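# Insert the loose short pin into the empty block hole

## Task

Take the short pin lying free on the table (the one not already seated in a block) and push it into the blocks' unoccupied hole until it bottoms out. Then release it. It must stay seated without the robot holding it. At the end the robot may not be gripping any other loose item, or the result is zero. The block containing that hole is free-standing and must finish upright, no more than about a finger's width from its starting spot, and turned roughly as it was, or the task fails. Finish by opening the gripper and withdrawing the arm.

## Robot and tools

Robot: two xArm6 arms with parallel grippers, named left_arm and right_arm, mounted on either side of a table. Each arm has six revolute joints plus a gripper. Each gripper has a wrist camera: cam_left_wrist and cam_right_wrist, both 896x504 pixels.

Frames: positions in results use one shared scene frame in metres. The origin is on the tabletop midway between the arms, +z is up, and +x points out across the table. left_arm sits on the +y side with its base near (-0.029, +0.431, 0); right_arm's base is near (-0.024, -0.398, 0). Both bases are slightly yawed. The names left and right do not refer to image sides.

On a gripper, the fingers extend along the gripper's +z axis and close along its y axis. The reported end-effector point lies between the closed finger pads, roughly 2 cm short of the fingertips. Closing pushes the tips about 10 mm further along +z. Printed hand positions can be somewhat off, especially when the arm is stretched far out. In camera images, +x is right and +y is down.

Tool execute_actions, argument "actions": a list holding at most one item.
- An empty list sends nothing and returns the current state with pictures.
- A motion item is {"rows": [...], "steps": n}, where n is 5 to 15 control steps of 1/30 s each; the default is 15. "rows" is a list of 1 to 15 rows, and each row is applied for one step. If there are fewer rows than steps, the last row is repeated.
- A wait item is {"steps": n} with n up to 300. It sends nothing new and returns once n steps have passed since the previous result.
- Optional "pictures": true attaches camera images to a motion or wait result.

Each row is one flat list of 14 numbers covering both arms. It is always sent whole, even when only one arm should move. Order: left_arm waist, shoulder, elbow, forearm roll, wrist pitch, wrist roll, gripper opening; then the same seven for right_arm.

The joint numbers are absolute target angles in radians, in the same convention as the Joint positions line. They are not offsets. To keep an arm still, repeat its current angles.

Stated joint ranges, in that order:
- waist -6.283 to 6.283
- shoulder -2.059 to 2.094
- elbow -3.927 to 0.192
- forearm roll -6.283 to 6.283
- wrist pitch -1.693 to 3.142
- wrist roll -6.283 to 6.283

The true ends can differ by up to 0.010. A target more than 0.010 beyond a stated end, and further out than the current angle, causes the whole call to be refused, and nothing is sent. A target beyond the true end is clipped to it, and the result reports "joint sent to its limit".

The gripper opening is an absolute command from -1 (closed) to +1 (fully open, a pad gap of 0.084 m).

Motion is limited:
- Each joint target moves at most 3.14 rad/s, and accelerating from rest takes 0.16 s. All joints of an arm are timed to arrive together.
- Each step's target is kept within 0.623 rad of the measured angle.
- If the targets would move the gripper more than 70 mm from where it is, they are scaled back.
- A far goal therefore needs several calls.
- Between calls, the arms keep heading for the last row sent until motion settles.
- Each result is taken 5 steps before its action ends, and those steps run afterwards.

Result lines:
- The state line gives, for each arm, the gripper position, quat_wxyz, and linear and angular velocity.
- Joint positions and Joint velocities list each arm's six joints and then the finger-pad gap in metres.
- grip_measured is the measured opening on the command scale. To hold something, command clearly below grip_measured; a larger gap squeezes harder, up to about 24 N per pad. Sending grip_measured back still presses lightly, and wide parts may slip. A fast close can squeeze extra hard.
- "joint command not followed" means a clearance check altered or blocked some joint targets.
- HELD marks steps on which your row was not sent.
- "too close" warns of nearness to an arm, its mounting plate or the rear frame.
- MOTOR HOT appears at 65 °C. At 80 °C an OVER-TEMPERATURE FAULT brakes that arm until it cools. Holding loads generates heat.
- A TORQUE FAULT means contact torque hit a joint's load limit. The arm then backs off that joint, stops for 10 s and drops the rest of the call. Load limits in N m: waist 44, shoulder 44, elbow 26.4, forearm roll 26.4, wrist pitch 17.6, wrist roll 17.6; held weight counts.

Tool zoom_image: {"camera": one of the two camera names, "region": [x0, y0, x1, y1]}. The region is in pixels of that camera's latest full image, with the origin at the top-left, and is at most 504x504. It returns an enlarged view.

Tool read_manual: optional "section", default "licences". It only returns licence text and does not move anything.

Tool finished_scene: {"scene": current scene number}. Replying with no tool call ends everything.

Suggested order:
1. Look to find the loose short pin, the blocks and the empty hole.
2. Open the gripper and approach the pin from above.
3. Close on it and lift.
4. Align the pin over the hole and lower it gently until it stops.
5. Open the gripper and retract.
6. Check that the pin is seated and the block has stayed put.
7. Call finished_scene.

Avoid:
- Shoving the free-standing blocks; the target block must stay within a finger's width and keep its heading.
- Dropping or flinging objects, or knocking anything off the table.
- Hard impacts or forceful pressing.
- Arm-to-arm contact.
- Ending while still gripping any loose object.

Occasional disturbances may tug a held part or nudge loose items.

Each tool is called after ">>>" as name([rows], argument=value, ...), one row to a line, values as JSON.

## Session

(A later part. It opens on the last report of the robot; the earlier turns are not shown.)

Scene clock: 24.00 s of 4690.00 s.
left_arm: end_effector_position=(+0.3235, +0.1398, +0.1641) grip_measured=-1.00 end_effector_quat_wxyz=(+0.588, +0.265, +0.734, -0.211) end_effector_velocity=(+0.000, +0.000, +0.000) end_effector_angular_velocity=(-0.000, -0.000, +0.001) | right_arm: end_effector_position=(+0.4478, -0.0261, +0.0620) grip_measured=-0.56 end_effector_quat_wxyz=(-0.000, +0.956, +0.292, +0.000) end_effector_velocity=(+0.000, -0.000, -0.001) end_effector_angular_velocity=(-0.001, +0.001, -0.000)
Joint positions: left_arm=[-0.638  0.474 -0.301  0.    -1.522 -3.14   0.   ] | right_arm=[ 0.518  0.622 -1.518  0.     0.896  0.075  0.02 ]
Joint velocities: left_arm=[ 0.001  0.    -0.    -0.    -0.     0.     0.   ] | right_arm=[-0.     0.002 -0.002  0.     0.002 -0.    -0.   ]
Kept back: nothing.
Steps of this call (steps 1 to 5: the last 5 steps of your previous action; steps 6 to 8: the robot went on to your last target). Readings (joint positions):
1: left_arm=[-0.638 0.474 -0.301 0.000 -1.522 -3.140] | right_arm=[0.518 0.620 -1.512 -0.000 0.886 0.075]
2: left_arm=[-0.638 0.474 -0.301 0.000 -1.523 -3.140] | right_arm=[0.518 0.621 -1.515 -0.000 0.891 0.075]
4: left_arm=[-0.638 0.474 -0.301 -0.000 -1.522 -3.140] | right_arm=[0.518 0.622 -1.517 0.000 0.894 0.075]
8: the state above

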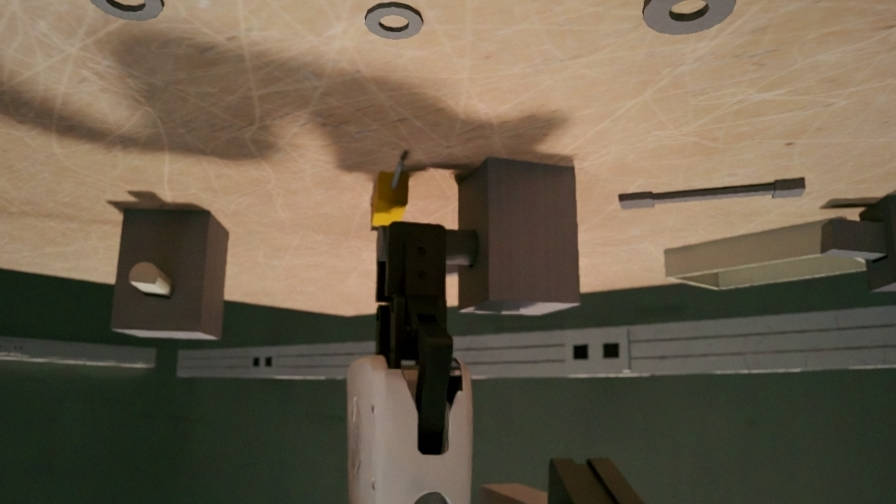

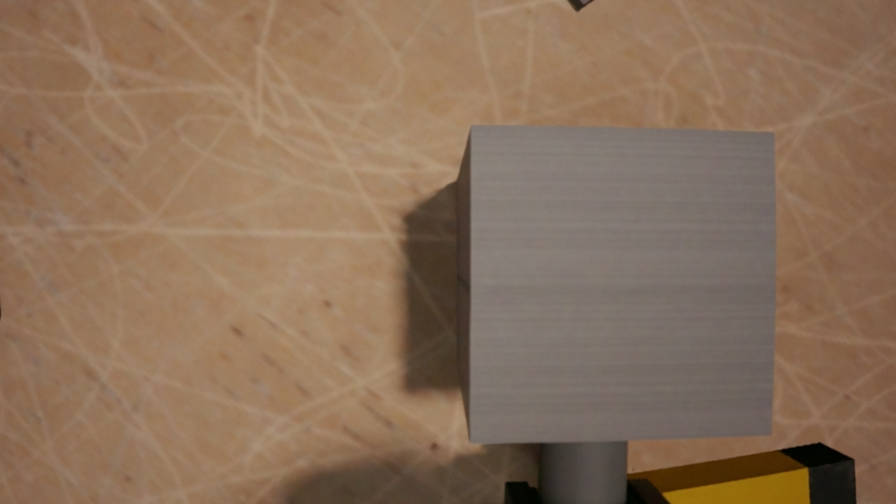

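Now pull out.

>>> execute_actions([
  {"rows": [[-0.638,0.474,-0.3015,0,-1.5225,-3.14,-1, 0.5183,0.6157,-1.5074,0,0.8917,0.0755,-1],[-0.638,0.474,-0.3015,0,-1.5225,-3.14,-1, 0.5185,0.6092,-1.4966,0,0.8874,0.0757,-1],[-0.638,0.474,-0.3015,0,-1.5225,-3.14,-1, 0.5188,0.6027,-1.4859,0,0.8832,0.0760,-1],[-0.638,0.474,-0.3015,0,-1.5225,-3.14,-1, 0.5192,0.5923,-1.4688,0,0.8765,0.0763,-1],[-0.638,0.474,-0.3015,0,-1.5225,-3.14,-1, 0.5195,0.5819,-1.4517,0,0.8698,0.0766,-1],[-0.638,0.474,-0.3015,0,-1.5225,-3.14,-1, 0.5198,0.5716,-1.4347,0,0.8631,0.0770,-1],[-0.638,0.474,-0.3015,0,-1.5225,-3.14,-1, 0.5201,0.5612,-1.4176,0,0.8564,0.0773,-1],[-0.638,0.474,-0.3015,0,-1.5225,-3.14,-1, 0.5204,0.5508,-1.4005,0,0.8497,0.0776,-1],[-0.638,0.474,-0.3015,0,-1.5225,-3.14,-1, 0.5210,0.5356,-1.3759,0,0.8403,0.0782,-1],[-0.638,0.474,-0.3015,0,-1.5225,-3.14,-1, 0.5216,0.5204,-1.3514,0,0.8310,0.0788,-1],[-0.638,0.474,-0.3015,0,-1.5225,-3.14,-1, 0.5223,0.5052,-1.3268,0,0.8216,0.0795,-1],[-0.638,0.474,-0.3015,0,-1.5225,-3.14,-1, 0.5229,0.4900,-1.3022,0,0.8122,0.0801,-1]], "steps": 15},
])

>>> execute_actions([
  {"steps": 12},
], pictures=true)

Scene clock: 24.63 s of 4690.00 s.
left_arm: end_effector_position=(+0.3235, +0.1398, +0.1641) grip_measured=-1.00 end_effector_quat_wxyz=(+0.588, +0.265, +0.734, -0.211) end_effector_velocity=(-0.000, +0.000, +0.000) end_effector_angular_velocity=(+0.001, -0.000, +0.000) | right_arm: end_effector_position=(+0.4299, -0.0387, +0.0614) grip_measured=-0.56 end_effector_quat_wxyz=(+0.000, +0.956, +0.292, -0.001) end_effector_velocity=(-0.095, -0.067, -0.003) end_effector_angular_velocity=(-0.004, +0.006, -0.002)
Joint positions: left_arm=[-0.638  0.474 -0.302  0.    -1.523 -3.14   0.   ] | right_arm=[ 0.52   0.554 -1.404 -0.     0.852  0.078  0.02 ]
Joint velocities: left_arm=[ 0.    -0.001  0.001 -0.     0.     0.001  0.   ] | right_arm=[ 0.01  -0.353  0.585  0.    -0.226  0.012 -0.   ]
Steps of this call (steps 1 to 9: the robot went on to your last target; steps 10 to 19: the first 10 steps of this action). Readings (joint positions):
10: left_arm=[-0.638 0.474 -0.302 0.000 -1.523 -3.140] | right_arm=[0.518 0.622 -1.518 0.000 0.896 0.075]
11: left_arm=[-0.638 0.474 -0.301 -0.000 -1.523 -3.140] | right_arm=[0.518 0.620 -1.514 -0.000 0.894 0.075]
13: left_arm=[-0.638 0.474 -0.302 0.000 -1.523 -3.140] | right_arm=[0.518 0.610 -1.498 -0.000 0.888 0.076]
17: left_arm=[-0.638 0.474 -0.301 0.000 -1.523 -3.140] | right_arm=[0.520 0.575 -1.440 -0.000 0.866 0.077]
19: the state above

Scene clock: 25.03 s of 4690.00 s.
left_arm: end_effector_position=(+0.3235, +0.1398, +0.1641) grip_measured=-1.00 end_effector_quat_wxyz=(+0.588, +0.265, +0.734, -0.211) end_effector_velocity=(-0.000, -0.000, -0.000) end_effector_angular_velocity=(-0.000, +0.000, -0.001) | right_arm: end_effector_position=(+0.4132, -0.0500, +0.0620) grip_measured=-0.56 end_effector_quat_wxyz=(-0.000, +0.956, +0.292, +0.000) end_effector_velocity=(-0.001, -0.001, -0.001) end_effector_angular_velocity=(-0.002, +0.002, +0.000)
Joint positions: left_arm=[-0.638  0.474 -0.301  0.    -1.522 -3.14   0.   ] | right_arm=[ 0.523  0.49  -1.303 -0.     0.812  0.08   0.02 ]
Joint velocities: left_arm=[-0.001 -0.     0.001  0.    -0.    -0.     0.   ] | right_arm=[ 0.    -0.     0.003 -0.001  0.     0.001  0.   ]
Kept back: nothing.
Steps of this call (steps 1 to 5: the last 5 steps of your previous action; steps 6 to 12: the robot went on to your last target). Readings (joint positions):
1: left_arm=[-0.638 0.474 -0.302 0.000 -1.523 -3.140] | right_arm=[0.521 0.542 -1.384 -0.000 0.844 0.078]
2: left_arm=[-0.638 0.474 -0.301 -0.000 -1.523 -3.140] | right_arm=[0.521 0.528 -1.362 -0.000 0.836 0.079]
4: left_arm=[-0.638 0.474 -0.301 -0.000 -1.523 -3.140] | right_arm=[0.522 0.502 -1.320 -0.000 0.820 0.080]
8: left_arm=[-0.638 0.474 -0.302 -0.000 -1.523 -3.140] | right_arm=[0.523 0.491 -1.303 -0.000 0.813 0.080]
12: the state above

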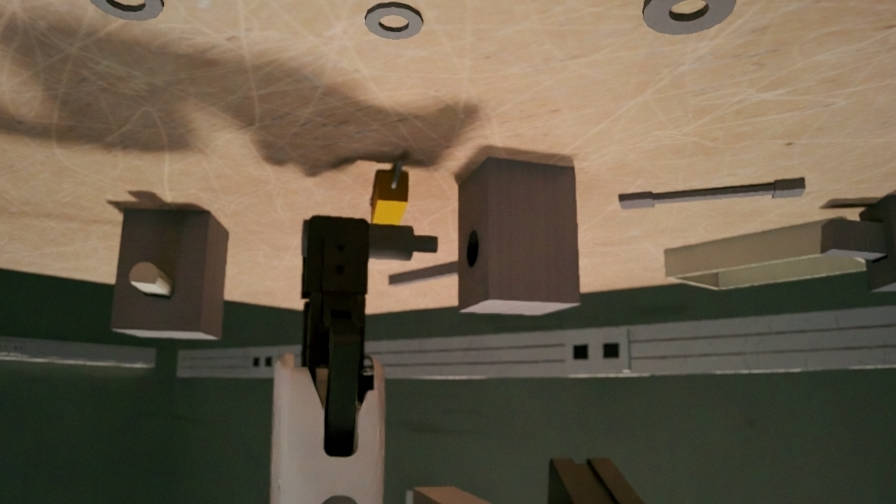

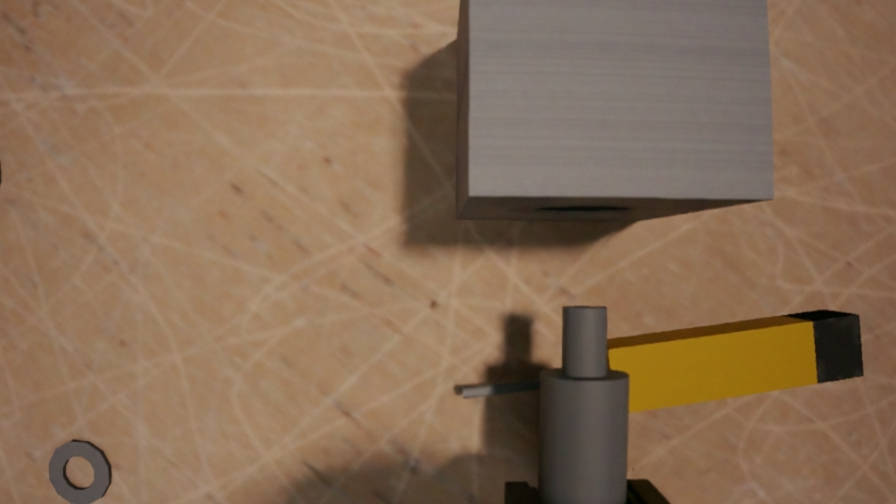

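>>> zoom_image(camera="cam_left_wrist", region=[290, 190, 510, 300])

>>> zoom_image(camera="cam_right_wrist", region=[480, 180, 700, 420])

Region (290, 190, 510, 300) of cam_left_wrist's 896x504 image, scaled by 2.291, with more detail than that image has.

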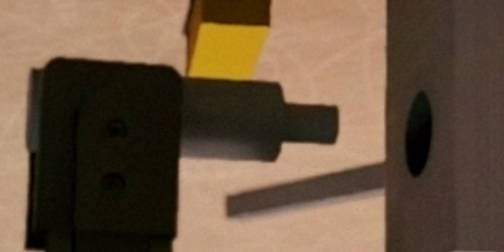

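Region (480, 180, 700, 420) of cam_right_wrist's 896x504 image, scaled by 2.100, with more detail than that image has; it fills the left 462 columns of this view, and the rest is white.

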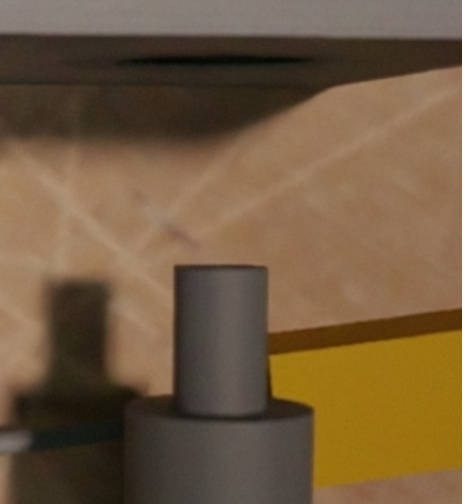

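>>> zoom_image(camera="cam_left_wrist", region=[360, 210, 490, 280])

Region (360, 210, 490, 280) of cam_left_wrist's 896x504 image, scaled by 3.877, with more detail than that image has; it fills the top 271 rows of this view, and the rest is white.

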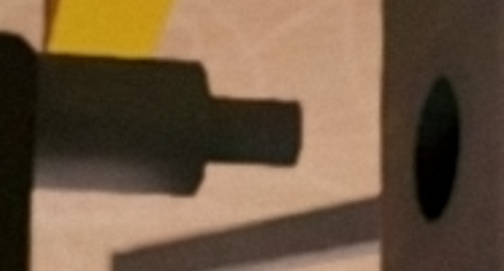

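>>> execute_actions([
  {"rows": [[-0.638,0.474,-0.3015,0,-1.5225,-3.14,-1, 0.5227,0.4963,-1.3127,0,0.8164,0.0799,-1],[-0.638,0.474,-0.3015,0,-1.5225,-3.14,-1, 0.5225,0.5026,-1.3232,0,0.8207,0.0797,-1],[-0.638,0.474,-0.3015,0,-1.5225,-3.14,-1, 0.5223,0.5088,-1.3337,0,0.8249,0.0795,-1],[-0.638,0.474,-0.3015,0,-1.5225,-3.14,-1, 0.5221,0.5151,-1.3442,0,0.8292,0.0793,-1],[-0.638,0.474,-0.3015,0,-1.5225,-3.14,-1, 0.5219,0.5214,-1.3547,0,0.8334,0.0791,-1],[-0.638,0.474,-0.3015,0,-1.5225,-3.14,-1, 0.5217,0.5277,-1.3652,0,0.8376,0.0789,-1],[-0.638,0.474,-0.3015,0,-1.5225,-3.14,-1, 0.5215,0.5339,-1.3757,0,0.8419,0.0787,-1],[-0.638,0.474,-0.3015,0,-1.5225,-3.14,-1, 0.5213,0.5402,-1.3862,0,0.8461,0.0785,-1]], "steps": 15},
])

>>> execute_actions([
  {"steps": 10},
], pictures=true)

>>> zoom_image(camera="cam_left_wrist", region=[360, 210, 490, 280])

>>> zoom_image(camera="cam_right_wrist", region=[450, 260, 790, 504])

Scene clock: 26.83 s of 4690.00 s.
left_arm: end_effector_position=(+0.3235, +0.1398, +0.1641) grip_measured=-1.00 end_effector_quat_wxyz=(+0.588, +0.265, +0.734, -0.211) end_effector_velocity=(-0.000, +0.000, -0.000) end_effector_angular_velocity=(+0.001, +0.001, -0.001) | right_arm: end_effector_position=(+0.4261, -0.0408, +0.0629) grip_measured=-0.56 end_effector_quat_wxyz=(-0.000, +0.956, +0.292, +0.000) end_effector_velocity=(+0.026, +0.018, +0.002) end_effector_angular_velocity=(+0.004, -0.004, -0.000)
Joint positions: left_arm=[-0.638  0.474 -0.302  0.    -1.523 -3.14   0.   ] | right_arm=[ 0.521  0.537 -1.38  -0.     0.843  0.079  0.02 ]
Joint velocities: left_arm=[-0.     0.     0.001  0.    -0.     0.     0.   ] | right_arm=[-0.004  0.09  -0.15   0.     0.055 -0.004 -0.   ]
Steps of this call (steps 1 to 30: the robot went on to your last target; steps 31 to 44: nothing new was sent; steps 45 to 54: the first 10 steps of this action). Readings (joint positions):
45: left_arm=[-0.638 0.474 -0.302 -0.000 -1.523 -3.140] | right_arm=[0.523 0.490 -1.303 0.000 0.813 0.080]
46: left_arm=[-0.638 0.474 -0.301 -0.000 -1.523 -3.140] | right_arm=[0.523 0.492 -1.306 0.000 0.814 0.080]
48: left_arm=[-0.638 0.474 -0.302 -0.000 -1.523 -3.140] | right_arm=[0.523 0.502 -1.322 0.000 0.821 0.080]
52: left_arm=[-0.638 0.474 -0.302 -0.000 -1.523 -3.140] | right_arm=[0.522 0.526 -1.363 -0.000 0.837 0.079]
54: the state above

Scene clock: 27.17 s of 4690.00 s.
left_arm: end_effector_position=(+0.3235, +0.1398, +0.1641) grip_measured=-1.00 end_effector_quat_wxyz=(+0.588, +0.265, +0.734, -0.211) end_effector_velocity=(-0.000, -0.000, -0.000) end_effector_angular_velocity=(+0.001, -0.000, -0.000) | right_arm: end_effector_position=(+0.4269, -0.0402, +0.0629) grip_measured=-0.56 end_effector_quat_wxyz=(+0.000, +0.956, +0.292, -0.000) end_effector_velocity=(+0.000, +0.000, -0.000) end_effector_angular_velocity=(+0.000, +0.000, -0.000)
Joint positions: left_arm=[-0.638  0.474 -0.301 -0.    -1.522 -3.14   0.   ] | right_arm=[ 0.521  0.54  -1.386  0.     0.846  0.079  0.02 ]
Joint velocities: left_arm=[-0.     0.001 -0.001 -0.    -0.     0.001  0.   ] | right_arm=[-0.     0.001 -0.001  0.001  0.    -0.001 -0.   ]
Kept back: nothing.
Steps of this call (steps 1 to 5: the last 5 steps of your previous action; steps 6 to 10: the robot went on to your last target). Readings (joint positions):
1: left_arm=[-0.638 0.474 -0.302 -0.000 -1.523 -3.140] | right_arm=[0.521 0.539 -1.383 -0.000 0.844 0.079]
2: left_arm=[-0.638 0.474 -0.302 -0.000 -1.523 -3.140] | right_arm=[0.521 0.540 -1.385 -0.000 0.845 0.079]
4: left_arm=[-0.638 0.474 -0.301 -0.000 -1.522 -3.140] | right_arm=[0.521 0.540 -1.386 -0.000 0.846 0.079]
8: left_arm=[-0.638 0.474 -0.301 -0.000 -1.522 -3.140] | right_arm=[0.521 0.540 -1.386 0.000 0.846 0.079]
10: the state above

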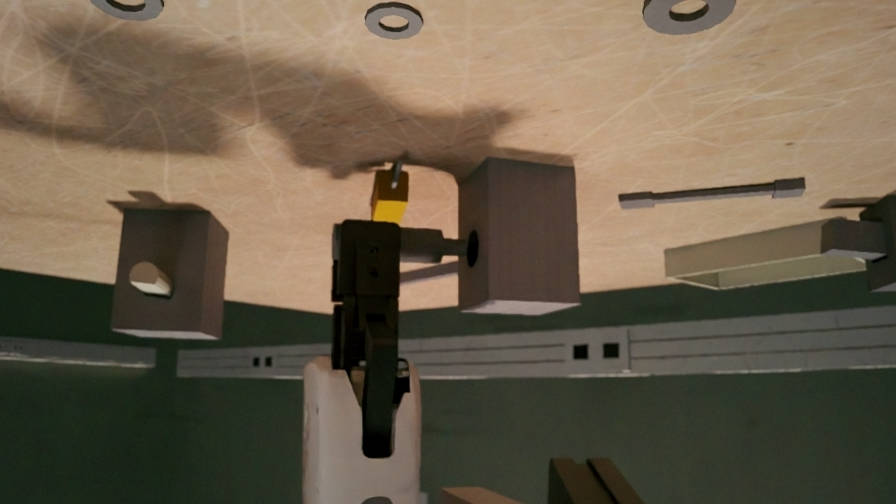

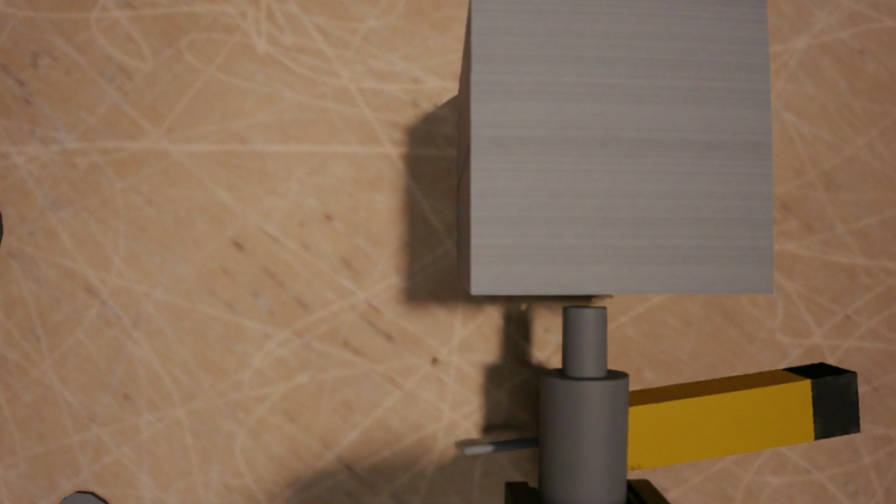

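Region (360, 210, 490, 280) of cam_left_wrist's 896x504 image, scaled by 3.877, with more detail than that image has; it fills the top 271 rows of this view, and the rest is white.

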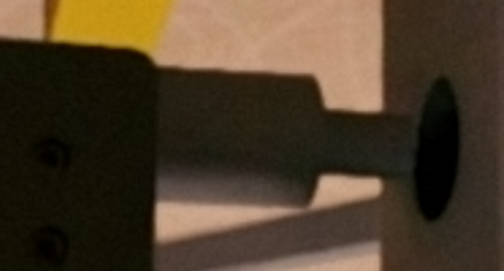

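Region (450, 260, 790, 504) of cam_right_wrist's 896x504 image, scaled by 1.482, with more detail than that image has; it fills the top 362 rows of this view, and the rest is white.

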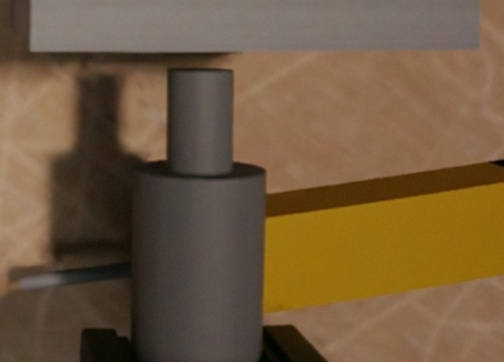

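>>> execute_actions([
  {"rows": [[-0.638,0.474,-0.3015,0,-1.5225,-3.14,-1, 0.5210,0.5445,-1.3936,0,0.8491,0.0782,-1],[-0.638,0.474,-0.3015,0,-1.5225,-3.14,-1, 0.5208,0.5489,-1.4010,0,0.8521,0.0780,-1],[-0.638,0.474,-0.3015,0,-1.5225,-3.14,-1, 0.5205,0.5554,-1.4117,0,0.8563,0.0777,-1],[-0.638,0.474,-0.3015,0,-1.5225,-3.14,-1, 0.5203,0.5619,-1.4224,0,0.8605,0.0775,-1],[-0.638,0.474,-0.3015,0,-1.5225,-3.14,-1, 0.5200,0.5684,-1.4330,0,0.8647,0.0772,-1],[-0.638,0.474,-0.3015,0,-1.5225,-3.14,-1, 0.5198,0.5749,-1.4437,0,0.8689,0.0770,-1],[-0.638,0.474,-0.3015,0,-1.5225,-3.14,-1, 0.5195,0.5813,-1.4544,0,0.8730,0.0767,-1],[-0.638,0.474,-0.3015,0,-1.5225,-3.14,-1, 0.5193,0.5878,-1.4651,0,0.8772,0.0765,-1],[-0.638,0.474,-0.3015,0,-1.5225,-3.14,-1, 0.5191,0.5921,-1.4722,0,0.8800,0.0763,-1],[-0.638,0.474,-0.3015,0,-1.5225,-3.14,-1, 0.5190,0.5965,-1.4793,0,0.8828,0.0762,-1],[-0.638,0.474,-0.3015,0,-1.5225,-3.14,-1, 0.5188,0.6008,-1.4864,0,0.8856,0.0760,-1],[-0.638,0.474,-0.3015,0,-1.5225,-3.14,-1, 0.5186,0.6057,-1.4945,0,0.8888,0.0758,-1],[-0.638,0.474,-0.3015,0,-1.5225,-3.14,-1, 0.5184,0.6106,-1.5025,0,0.8920,0.0756,-1],[-0.638,0.474,-0.3015,0,-1.5225,-3.14,-1, 0.5182,0.6154,-1.5106,0,0.8951,0.0754,-1],[-0.638,0.474,-0.3015,0,-1.5225,-3.14,-1, 0.5180,0.6203,-1.5186,0,0.8983,0.0752,-1]], "steps": 15},
])

>>> execute_actions([
  {"steps": 14},
], pictures=true)

>>> zoom_image(camera="cam_left_wrist", region=[360, 210, 490, 280])

Scene clock: 28.20 s of 4690.00 s.
left_arm: end_effector_position=(+0.3235, +0.1398, +0.1641) grip_measured=-1.00 end_effector_quat_wxyz=(+0.588, +0.265, +0.734, -0.211) end_effector_velocity=(-0.001, -0.000, +0.000) end_effector_angular_velocity=(+0.000, +0.000, -0.001) | right_arm: end_effector_position=(+0.4391, -0.0320, +0.0632) grip_measured=-0.56 end_effector_quat_wxyz=(-0.000, +0.956, +0.292, +0.000) end_effector_velocity=(+0.042, +0.029, -0.001) end_effector_angular_velocity=(+0.000, +0.001, -0.001)
Joint positions: left_arm=[-0.638  0.474 -0.302 -0.    -1.523 -3.14   0.   ] | right_arm=[ 0.519  0.586 -1.461 -0.     0.876  0.077  0.02 ]
Joint velocities: left_arm=[-0.001 -0.001  0.002  0.    -0.     0.     0.   ] | right_arm=[-0.006  0.165 -0.268  0.001  0.103 -0.005  0.   ]
Steps of this call (steps 1 to 15: the robot went on to your last target; steps 16 to 21: nothing new was sent; steps 22 to 31: the first 10 steps of this action). Readings (joint positions):
22: left_arm=[-0.638 0.474 -0.301 -0.000 -1.523 -3.140] | right_arm=[0.521 0.540 -1.387 0.000 0.846 0.078]
23: left_arm=[-0.638 0.474 -0.301 -0.000 -1.523 -3.140] | right_arm=[0.521 0.542 -1.389 0.000 0.848 0.078]
25: left_arm=[-0.638 0.474 -0.301 -0.000 -1.523 -3.140] | right_arm=[0.521 0.549 -1.402 0.000 0.853 0.078]
29: left_arm=[-0.638 0.474 -0.301 -0.000 -1.522 -3.140] | right_arm=[0.520 0.573 -1.441 -0.000 0.868 0.077]
31: the state above

Scene clock: 28.67 s of 4690.00 s.
left_arm: end_effector_position=(+0.3235, +0.1398, +0.1641) grip_measured=-1.00 end_effector_quat_wxyz=(+0.588, +0.265, +0.734, -0.211) end_effector_velocity=(-0.000, -0.000, -0.000) end_effector_angular_velocity=(+0.000, +0.000, -0.001) | right_arm: end_effector_position=(+0.4478, -0.0261, +0.0632) grip_measured=-0.56 end_effector_quat_wxyz=(+0.000, +0.956, +0.292, -0.000) end_effector_velocity=(+0.000, +0.000, +0.000) end_effector_angular_velocity=(+0.001, -0.000, -0.001)
Joint positions: left_arm=[-0.638  0.474 -0.302  0.    -1.523 -3.14   0.   ] | right_arm=[ 0.518  0.62  -1.518  0.     0.898  0.075  0.02 ]
Joint velocities: left_arm=[-0.001  0.001 -0.     0.     0.    -0.     0.   ] | right_arm=[ 0.     0.001 -0.002  0.001 -0.     0.001 -0.   ]
Kept back: nothing.
Steps of this call (steps 1 to 5: the last 5 steps of your previous action; steps 6 to 14: the robot went on to your last target). Readings (joint positions):
1: left_arm=[-0.638 0.474 -0.302 0.000 -1.523 -3.140] | right_arm=[0.519 0.591 -1.470 -0.000 0.879 0.076]
2: left_arm=[-0.638 0.474 -0.301 0.000 -1.523 -3.140] | right_arm=[0.519 0.596 -1.478 -0.000 0.882 0.076]
4: left_arm=[-0.638 0.474 -0.301 0.000 -1.523 -3.140] | right_arm=[0.519 0.605 -1.493 -0.000 0.888 0.076]
8: left_arm=[-0.638 0.474 -0.301 0.000 -1.523 -3.140] | right_arm=[0.518 0.619 -1.516 -0.000 0.897 0.075]
14: the state above

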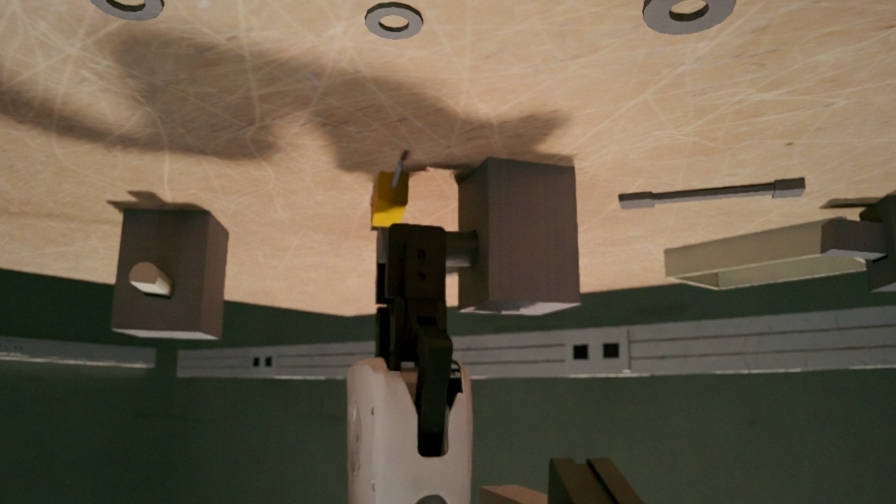

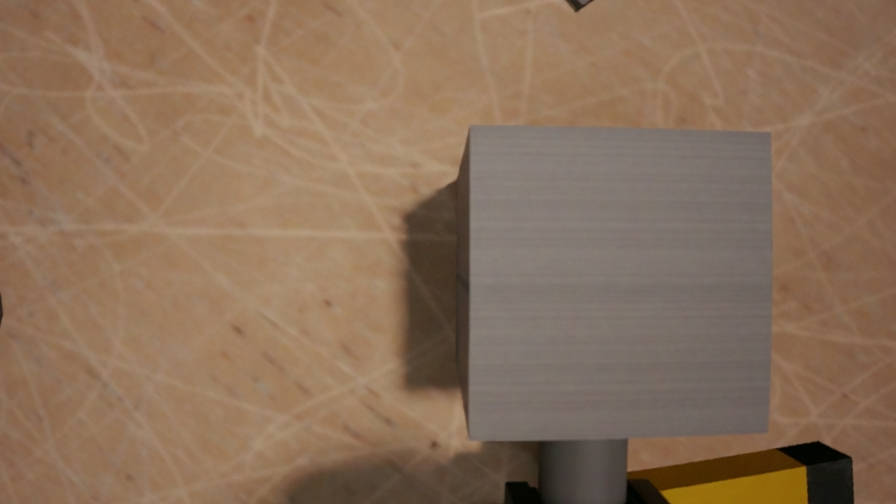

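Region (360, 210, 490, 280) of cam_left_wrist's 896x504 image, scaled by 3.877, with more detail than that image has; it fills the top 271 rows of this view, and the rest is white.

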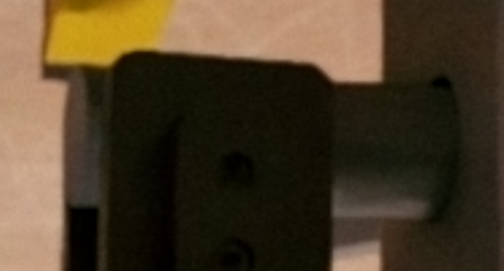

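>>> execute_actions([
  {"rows": [[-0.638,0.474,-0.3015,0,-1.5225,-3.14,-1, 0.5180,0.6208,-1.5185,0,0.8977,0.0752,-1],[-0.638,0.474,-0.3015,0,-1.5225,-3.14,-1, 0.5180,0.6213,-1.5183,0,0.8970,0.0752,-1]], "steps": 15},
], pictures=true)

>>> zoom_image(camera="cam_left_wrist", region=[360, 210, 490, 280])

Scene clock: 29.30 s of 4690.00 s.
left_arm: end_effector_position=(+0.3235, +0.1398, +0.1641) grip_measured=-1.00 end_effector_quat_wxyz=(+0.588, +0.265, +0.734, -0.211) end_effector_velocity=(+0.000, -0.000, +0.000) end_effector_angular_velocity=(+0.000, -0.001, -0.000) | right_arm: end_effector_position=(+0.4478, -0.0261, +0.0626) grip_measured=-0.56 end_effector_quat_wxyz=(+0.000, +0.956, +0.292, +0.000) end_effector_velocity=(+0.000, +0.001, +0.000) end_effector_angular_velocity=(+0.001, -0.000, -0.000)
Joint positions: left_arm=[-0.638  0.474 -0.301 -0.    -1.523 -3.14   0.   ] | right_arm=[ 0.518  0.621 -1.518 -0.     0.897  0.075  0.02 ]
Joint velocities: left_arm=[-0.    -0.    -0.    -0.     0.     0.001  0.   ] | right_arm=[ 0.001  0.    -0.001  0.001  0.     0.    -0.   ]
Steps of this call (steps 1 to 9: the robot went on to your last target; steps 10 to 19: the first 10 steps of this action). Readings (joint positions):
10: left_arm=[-0.638 0.474 -0.302 -0.000 -1.523 -3.140] | right_arm=[0.518 0.620 -1.519 0.000 0.898 0.075]
11: left_arm=[-0.638 0.474 -0.301 -0.000 -1.523 -3.140] | right_arm=[0.518 0.620 -1.519 -0.000 0.898 0.075]
13: left_arm=[-0.638 0.474 -0.302 -0.000 -1.523 -3.140] | right_arm=[0.518 0.621 -1.518 -0.000 0.897 0.075]
17: left_arm=[-0.638 0.474 -0.301 0.000 -1.523 -3.140] | right_arm=[0.518 0.621 -1.518 0.000 0.897 0.075]
19: the state above

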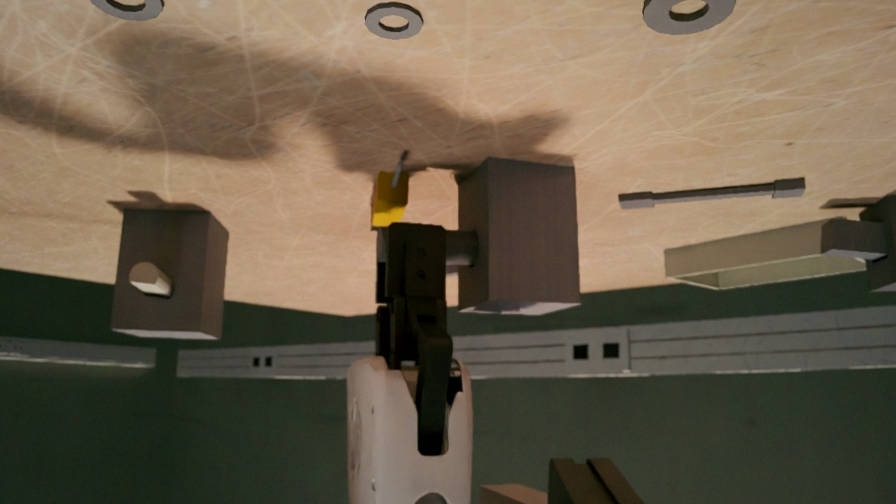

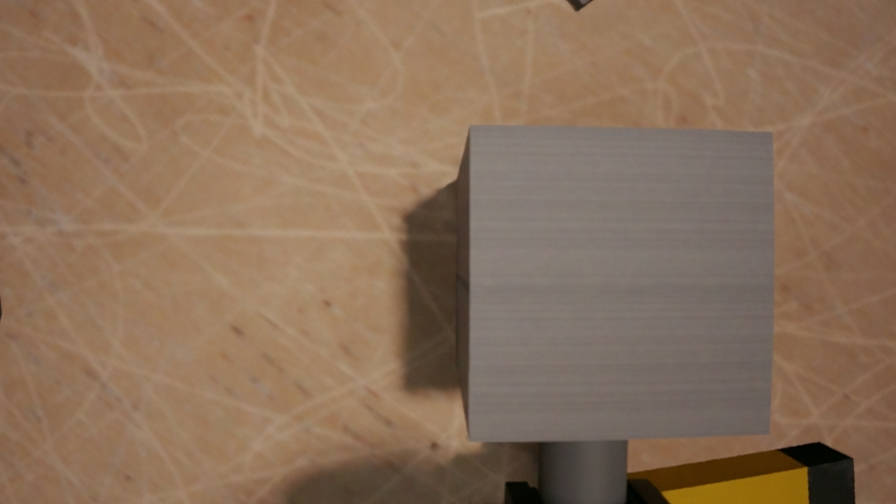

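Region (360, 210, 490, 280) of cam_left_wrist's 896x504 image, scaled by 3.877, with more detail than that image has; it fills the top 271 rows of this view, and the rest is white.

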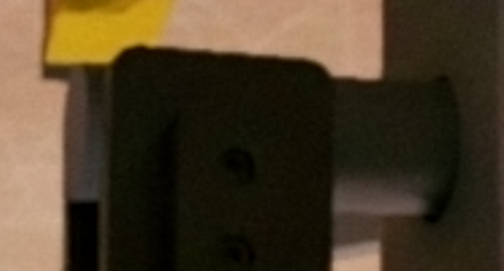

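>>> execute_actions([
  {"rows": [[-0.638,0.474,-0.3015,0,-1.5225,-3.14,-1, 0.5179,0.6234,-1.5218,0,0.8984,0.0751,-1],[-0.638,0.474,-0.3015,0,-1.5225,-3.14,-1, 0.5179,0.6255,-1.5253,0,0.8998,0.0751,-1],[-0.638,0.474,-0.3015,0,-1.5225,-3.14,-1, 0.5178,0.6276,-1.5288,0,0.9012,0.0750,-1],[-0.638,0.474,-0.3015,0,-1.5225,-3.14,-1, 0.5177,0.6298,-1.5323,0,0.9025,0.0749,-1],[-0.638,0.474,-0.3015,0,-1.5225,-3.14,-1, 0.5176,0.6319,-1.5358,0,0.9039,0.0748,-1],[-0.638,0.474,-0.3015,0,-1.5225,-3.14,-1, 0.5176,0.6340,-1.5393,0,0.9053,0.0748,-1],[-0.638,0.474,-0.3015,0,-1.5225,-3.14,-1, 0.5175,0.6361,-1.5428,0,0.9067,0.0747,-1],[-0.638,0.474,-0.3015,0,-1.5225,-3.14,-1, 0.5174,0.6382,-1.5463,0,0.9081,0.0746,-1]], "steps": 15},
])

>>> execute_actions([
  {"steps": 8},
], pictures=true)

Scene clock: 29.97 s of 4690.00 s.
left_arm: end_effector_position=(+0.3235, +0.1398, +0.1641) grip_measured=-1.00 end_effector_quat_wxyz=(+0.588, +0.265, +0.734, -0.211) end_effector_velocity=(+0.000, +0.000, +0.000) end_effector_angular_velocity=(-0.001, +0.001, +0.001) | right_arm: end_effector_position=(+0.4516, -0.0235, +0.0624) grip_measured=-0.56 end_effector_quat_wxyz=(+0.000, +0.956, +0.292, -0.000) end_effector_velocity=(+0.006, +0.004, -0.001) end_effector_angular_velocity=(-0.002, +0.003, -0.000)
Joint positions: left_arm=[-0.638  0.474 -0.302  0.    -1.523 -3.14   0.   ] | right_arm=[ 0.517  0.637 -1.544  0.     0.907  0.075  0.02 ]
Joint velocities: left_arm=[ 0.001 -0.    -0.    -0.    -0.    -0.001  0.   ] | right_arm=[-0.     0.028 -0.043  0.     0.019 -0.     0.   ]
Steps of this call (steps 1 to 5: the last 5 steps of your previous action; steps 6 to 10: the robot went on to your last target; steps 11 to 20: the first 10 steps of this action). Readings (joint positions):
11: left_arm=[-0.638 0.474 -0.301 -0.000 -1.523 -3.140] | right_arm=[0.518 0.621 -1.519 0.000 0.897 0.075]
12: left_arm=[-0.638 0.474 -0.301 0.000 -1.523 -3.140] | right_arm=[0.518 0.622 -1.520 0.000 0.898 0.075]
14: left_arm=[-0.638 0.474 -0.301 0.000 -1.523 -3.140] | right_arm=[0.518 0.626 -1.525 0.000 0.900 0.075]
18: left_arm=[-0.638 0.474 -0.302 -0.000 -1.523 -3.140] | right_arm=[0.518 0.634 -1.539 -0.000 0.905 0.075]
20: the state above

Scene clock: 30.23 s of 4690.00 s.
left_arm: end_effector_position=(+0.3235, +0.1398, +0.1641) grip_measured=-1.00 end_effector_quat_wxyz=(+0.588, +0.265, +0.734, -0.211) end_effector_velocity=(-0.000, -0.001, +0.000) end_effector_angular_velocity=(+0.000, -0.001, -0.001) | right_arm: end_effector_position=(+0.4519, -0.0233, +0.0624) grip_measured=-0.56 end_effector_quat_wxyz=(+0.000, +0.956, +0.292, -0.000) end_effector_velocity=(+0.001, +0.001, +0.002) end_effector_angular_velocity=(+0.002, -0.004, +0.001)
Joint positions: left_arm=[-0.638  0.474 -0.302 -0.    -1.523 -3.14   0.   ] | right_arm=[ 0.517  0.638 -1.546  0.     0.908  0.075  0.02 ]
Joint velocities: left_arm=[-0.001  0.    -0.001  0.    -0.     0.001  0.   ] | right_arm=[ 0.    -0.002 -0.001 -0.001 -0.001  0.    -0.   ]
Kept back: nothing.
Steps of this call (steps 1 to 5: the last 5 steps of your previous action; steps 6 to 8: the robot went on to your last target). Readings (joint positions):
1: left_arm=[-0.638 0.474 -0.302 -0.000 -1.523 -3.140] | right_arm=[0.517 0.638 -1.545 0.000 0.908 0.075]
2: left_arm=[-0.638 0.474 -0.302 0.000 -1.523 -3.140] | right_arm=[0.517 0.638 -1.546 0.000 0.908 0.075]
4: left_arm=[-0.638 0.474 -0.302 -0.000 -1.523 -3.140] | right_arm=[0.517 0.638 -1.546 0.000 0.908 0.075]
8: the state above

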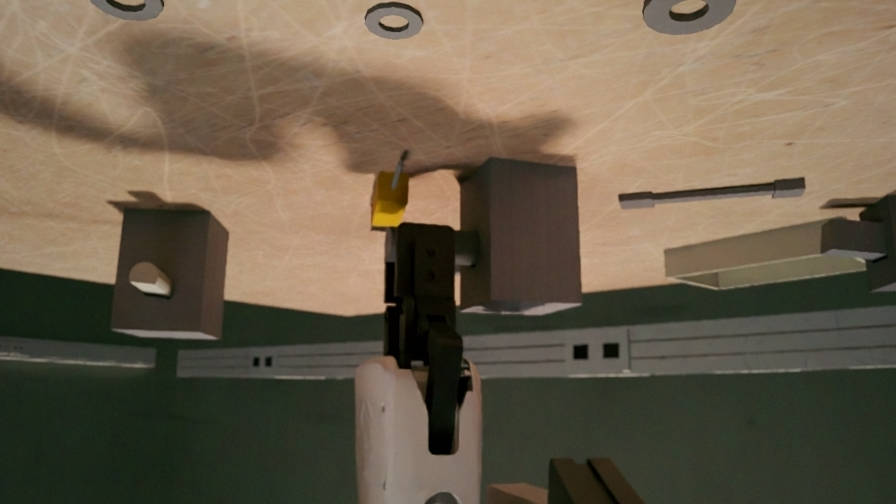

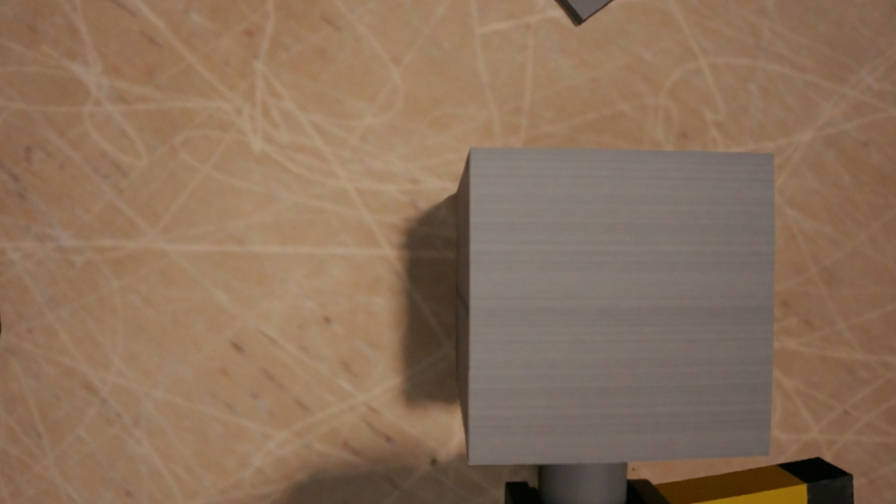

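>>> execute_actions([
  {"rows": [[-0.638,0.474,-0.3015,0,-1.5225,-3.14,-1, 0.5177,0.6298,-1.5323,0,0.9025,0.0749,-1],[-0.638,0.474,-0.3015,0,-1.5225,-3.14,-1, 0.5180,0.6213,-1.5183,0,0.8970,0.0752,-1],[-0.638,0.474,-0.3015,0,-1.5225,-3.14,-1, 0.5184,0.6113,-1.5022,0,0.8909,0.0756,-1],[-0.638,0.474,-0.3015,0,-1.5225,-3.14,-1, 0.5188,0.6014,-1.4862,0,0.8848,0.0760,-1],[-0.638,0.474,-0.3015,0,-1.5225,-3.14,-1, 0.5193,0.5883,-1.4649,0,0.8766,0.0765,-1],[-0.638,0.474,-0.3015,0,-1.5225,-3.14,-1, 0.5198,0.5752,-1.4436,0,0.8684,0.0770,-1],[-0.638,0.474,-0.3015,0,-1.5225,-3.14,-1, 0.5203,0.5621,-1.4223,0,0.8602,0.0775,-1],[-0.638,0.474,-0.3015,0,-1.5225,-3.14,-1, 0.5208,0.5489,-1.4010,0,0.8521,0.0780,-1],[-0.638,0.474,-0.3015,0,-1.5225,-3.14,-1, 0.5216,0.5290,-1.3680,0,0.8390,0.0788,-1],[-0.638,0.474,-0.3015,0,-1.5225,-3.14,-1, 0.5225,0.5090,-1.3350,0,0.8260,0.0795,-1],[-0.638,0.474,-0.3015,0,-1.5225,-3.14,-1, 0.5229,0.4885,-1.3026,0,0.8141,0.0801,-1],[-0.638,0.474,-0.3015,0,-1.5225,-3.14,-1, 0.5229,0.45,-1.26,0,0.81,0.12,-1],[-0.638,0.474,-0.3015,0,-1.5225,-3.14,-1, 0.5229,0.40,-1.205,0,0.805,0.2,-1],[-0.638,0.474,-0.3015,0,-1.5225,-3.14,-1, 0.5229,0.34,-1.14,0,0.80,0.3,-1],[-0.638,0.474,-0.3015,0,-1.5225,-3.14,-1, 0.5229,0.27,-1.065,0,0.795,0.4,-1]], "steps": 15},
])

>>> execute_actions([
  {"rows": [[-0.638,0.474,-0.3015,0,-1.5225,-3.14,-1, 0.5229,-0.2245,-0.5307,0,0.7552,1.3,-1]], "steps": 12},
])

>>> execute_actions([
  {"rows": [[-0.638,0.474,-0.3015,0,-1.5225,-3.14,-1, 0.5229,0.8081,-0.7230,0,-1.5851,3.14,-1]], "steps": 15},
])

>>> execute_actions([
  {"steps": 25},
], pictures=true)

Scene clock: 33.40 s of 4690.00 s.
left_arm: end_effector_position=(+0.3235, +0.1398, +0.1641) grip_measured=-1.00 end_effector_quat_wxyz=(+0.588, +0.265, +0.734, -0.211) end_effector_velocity=(-0.000, -0.000, +0.000) end_effector_angular_velocity=(+0.000, -0.001, -0.001) | right_arm: end_effector_position=(+0.4308, -0.0376, +0.0632) grip_measured=-0.56 end_effector_quat_wxyz=(-0.000, +0.956, +0.292, +0.000) end_effector_velocity=(-0.116, -0.080, -0.000) end_effector_angular_velocity=(+0.003, -0.004, -0.001)
Joint positions: left_arm=[-0.638  0.474 -0.302 -0.    -1.523 -3.14   0.   ] | right_arm=[ 0.521  0.554 -1.409 -0.     0.855  0.078  0.02 ]
Joint velocities: left_arm=[-0.001 -0.    -0.     0.     0.     0.001  0.   ] | right_arm=[ 0.016 -0.445  0.728 -0.001 -0.288  0.017 -0.   ]
Steps of this call (steps 1 to 15: the robot went on to your last target; steps 16 to 85: nothing new was sent; steps 86 to 95: the first 10 steps of this action). Readings (joint positions):
86: left_arm=[-0.638 0.474 -0.302 -0.000 -1.523 -3.140] | right_arm=[0.517 0.638 -1.546 -0.000 0.908 0.075]
87: left_arm=[-0.638 0.474 -0.301 0.000 -1.523 -3.140] | right_arm=[0.517 0.635 -1.541 -0.000 0.905 0.075]
89: left_arm=[-0.638 0.474 -0.302 0.000 -1.523 -3.140] | right_arm=[0.518 0.622 -1.520 -0.000 0.897 0.075]
93: left_arm=[-0.638 0.474 -0.301 -0.000 -1.522 -3.140] | right_arm=[0.520 0.580 -1.452 -0.000 0.872 0.077]
95: the state above

Scene clock: 33.80 s of 4690.00 s.
left_arm: end_effector_position=(+0.3235, +0.1398, +0.1641) grip_measured=-1.00 end_effector_quat_wxyz=(+0.588, +0.265, +0.734, -0.211) end_effector_velocity=(-0.000, +0.000, -0.000) end_effector_angular_velocity=(-0.000, +0.000, +0.000) | right_arm: end_effector_position=(+0.3311, -0.1153, +0.1099) grip_measured=-0.56 end_effector_quat_wxyz=(-0.003, +0.998, +0.055, +0.005) end_effector_velocity=(-0.347, -0.277, +0.047) end_effector_angular_velocity=(-0.031, +0.077, -2.184)
Joint positions: left_arm=[-0.638  0.474 -0.301 -0.    -1.523 -3.14   0.   ] | right_arm=[ 0.523  0.084 -0.876 -0.     0.78   0.562  0.02 ]
Joint velocities: left_arm=[ 0.  0. -0.  0. -0. -0.  0.] | right_arm=[ 0.    -1.397  1.582 -0.002 -0.105  2.186  0.   ]
Steps of this call (steps 1 to 5: the last 5 steps of your previous action; steps 6 to 12: the first 7 steps of this action). Readings (joint positions):
6: left_arm=[-0.638 0.474 -0.302 -0.000 -1.523 -3.140] | right_arm=[0.523 0.404 -1.208 0.000 0.808 0.187]
7: left_arm=[-0.638 0.474 -0.301 -0.000 -1.523 -3.140] | right_arm=[0.523 0.355 -1.156 -0.000 0.802 0.248]
9: left_arm=[-0.638 0.474 -0.301 0.000 -1.523 -3.140] | right_arm=[0.523 0.239 -1.040 -0.000 0.793 0.365]
12: the state above

Scene clock: 34.30 s of 4690.00 s.
left_arm: end_effector_position=(+0.3235, +0.1398, +0.1641) grip_measured=-1.00 end_effector_quat_wxyz=(+0.588, +0.265, +0.734, -0.211) end_effector_velocity=(-0.000, -0.000, +0.000) end_effector_angular_velocity=(-0.000, +0.000, -0.001) | right_arm: end_effector_position=(+0.3135, -0.1294, +0.0319) grip_measured=-0.56 end_effector_quat_wxyz=(-0.053, +0.895, -0.442, +0.025) end_effector_velocity=(+0.105, +0.083, -0.479) end_effector_angular_velocity=(+0.297, -0.057, -1.674)
Joint positions: left_arm=[-0.638  0.474 -0.301  0.    -1.523 -3.14   0.   ] | right_arm=[ 0.523  0.16  -0.646 -0.     0.369  1.59   0.02 ]
Joint velocities: left_arm=[-0.001  0.     0.     0.    -0.001 -0.     0.   ] | right_arm=[-0.001  1.72  -0.258  0.    -1.691  1.685 -0.   ]
Steps of this call (steps 1 to 5: the last 5 steps of your previous action; steps 6 to 15: the first 10 steps of this action). Readings (joint positions):
6: left_arm=[-0.638 0.474 -0.302 -0.000 -1.523 -3.140] | right_arm=[0.523 -0.155 -0.607 0.000 0.761 1.100]
7: left_arm=[-0.638 0.474 -0.302 0.000 -1.523 -3.140] | right_arm=[0.523 -0.177 -0.581 0.000 0.754 1.174]
9: left_arm=[-0.638 0.474 -0.301 0.000 -1.523 -3.140] | right_arm=[0.523 -0.168 -0.570 0.000 0.704 1.271]
13: left_arm=[-0.638 0.474 -0.301 0.000 -1.523 -3.140] | right_arm=[0.523 0.043 -0.628 -0.000 0.483 1.476]
15: the state above

Scene clock: 44.37 s of 4690.00 s.
left_arm: end_effector_position=(+0.3235, +0.1398, +0.1641) grip_measured=-1.00 end_effector_quat_wxyz=(+0.588, +0.265, +0.734, -0.211) end_effector_velocity=(+0.001, +0.000, +0.001) end_effector_angular_velocity=(-0.000, -0.002, +0.001) | right_arm: end_effector_position=(+0.3270, -0.1188, +0.0412) grip_measured=-0.56 end_effector_quat_wxyz=(-0.082, +0.880, -0.466, +0.036) end_effector_velocity=(+0.000, -0.000, -0.000) end_effector_angular_velocity=(-0.000, +0.000, -0.001)
Joint positions: left_arm=[-0.638  0.474 -0.301  0.    -1.523 -3.14   0.   ] | right_arm=[ 0.523  0.16  -0.655 -0.     0.316  1.647  0.02 ]
Joint velocities: left_arm=[ 0.001 -0.001 -0.001 -0.     0.     0.001  0.   ] | right_arm=[-0.001  0.    -0.     0.     0.    -0.     0.   ]
TORQUE FAULT: the external load on joint 2 (shoulder) of the right arm reached its load limit, and that arm stopped for 10 seconds. A torque fault stops only its own arm. That arm's remaining commands of this call were not run. Joint 2 (shoulder) of that arm moved back by up to 3 degrees. That arm holds there, with its grip as last carried out, and accepts commands again: back off and push less far. That arm stops again, at the same cost, whenever a joint's load reaches its limit.
Kept back: nothing.
The stop of the right arm began at step 2 of this call (marked STOPPED below). From that step on that arm followed nothing that you had sent. 4 of its steps, steps kept back included, did not run and will not run. Nothing is kept back now, and the robot has no last target.
Steps of this call (steps 1 to 5: the last 5 steps of your previous action; steps 6 to 25: the robot went on to your last target; steps 26 to 302: the stop continued). Readings (joint positions):
1: left_arm=[-0.638 0.474 -0.302 0.000 -1.523 -3.140] | right_arm=[0.523 0.212 -0.655 -0.000 0.316 1.647]
2: left_arm=[-0.638 0.474 -0.302 -0.000 -1.523 -3.140] | right_arm=[0.522 0.212 -0.671 -0.000 0.307 1.650] STOPPED (the right arm)
4: left_arm=[-0.638 0.474 -0.302 -0.000 -1.523 -3.140] | right_arm=[0.523 0.190 -0.654 -0.000 0.314 1.648]
8: left_arm=[-0.638 0.474 -0.301 -0.000 -1.523 -3.140] | right_arm=[0.523 0.162 -0.652 -0.000 0.317 1.646]
302: the state above

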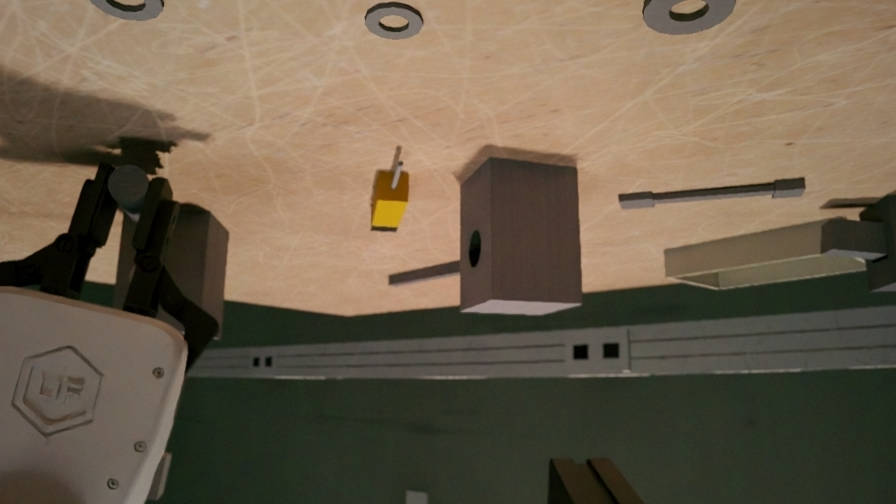

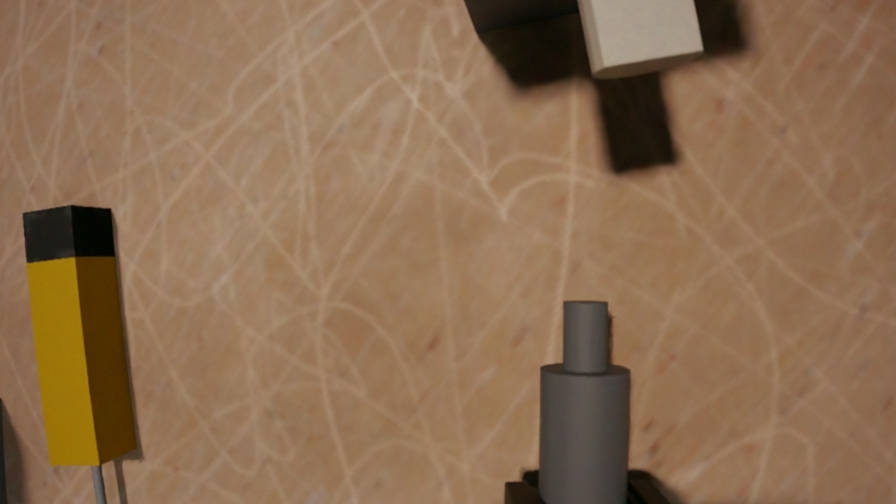

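>>> zoom_image(camera="cam_left_wrist", region=[430, 210, 520, 280])

Region (430, 210, 520, 280) of cam_left_wrist's 896x504 image, scaled by 5.600, with more detail than that image has.

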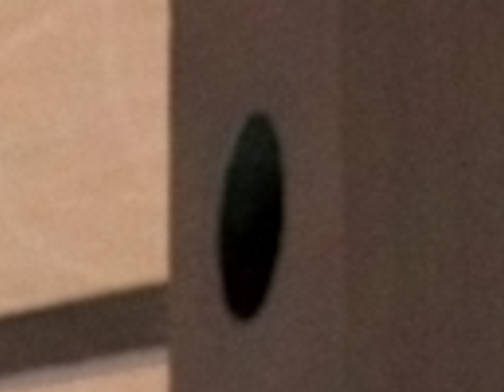

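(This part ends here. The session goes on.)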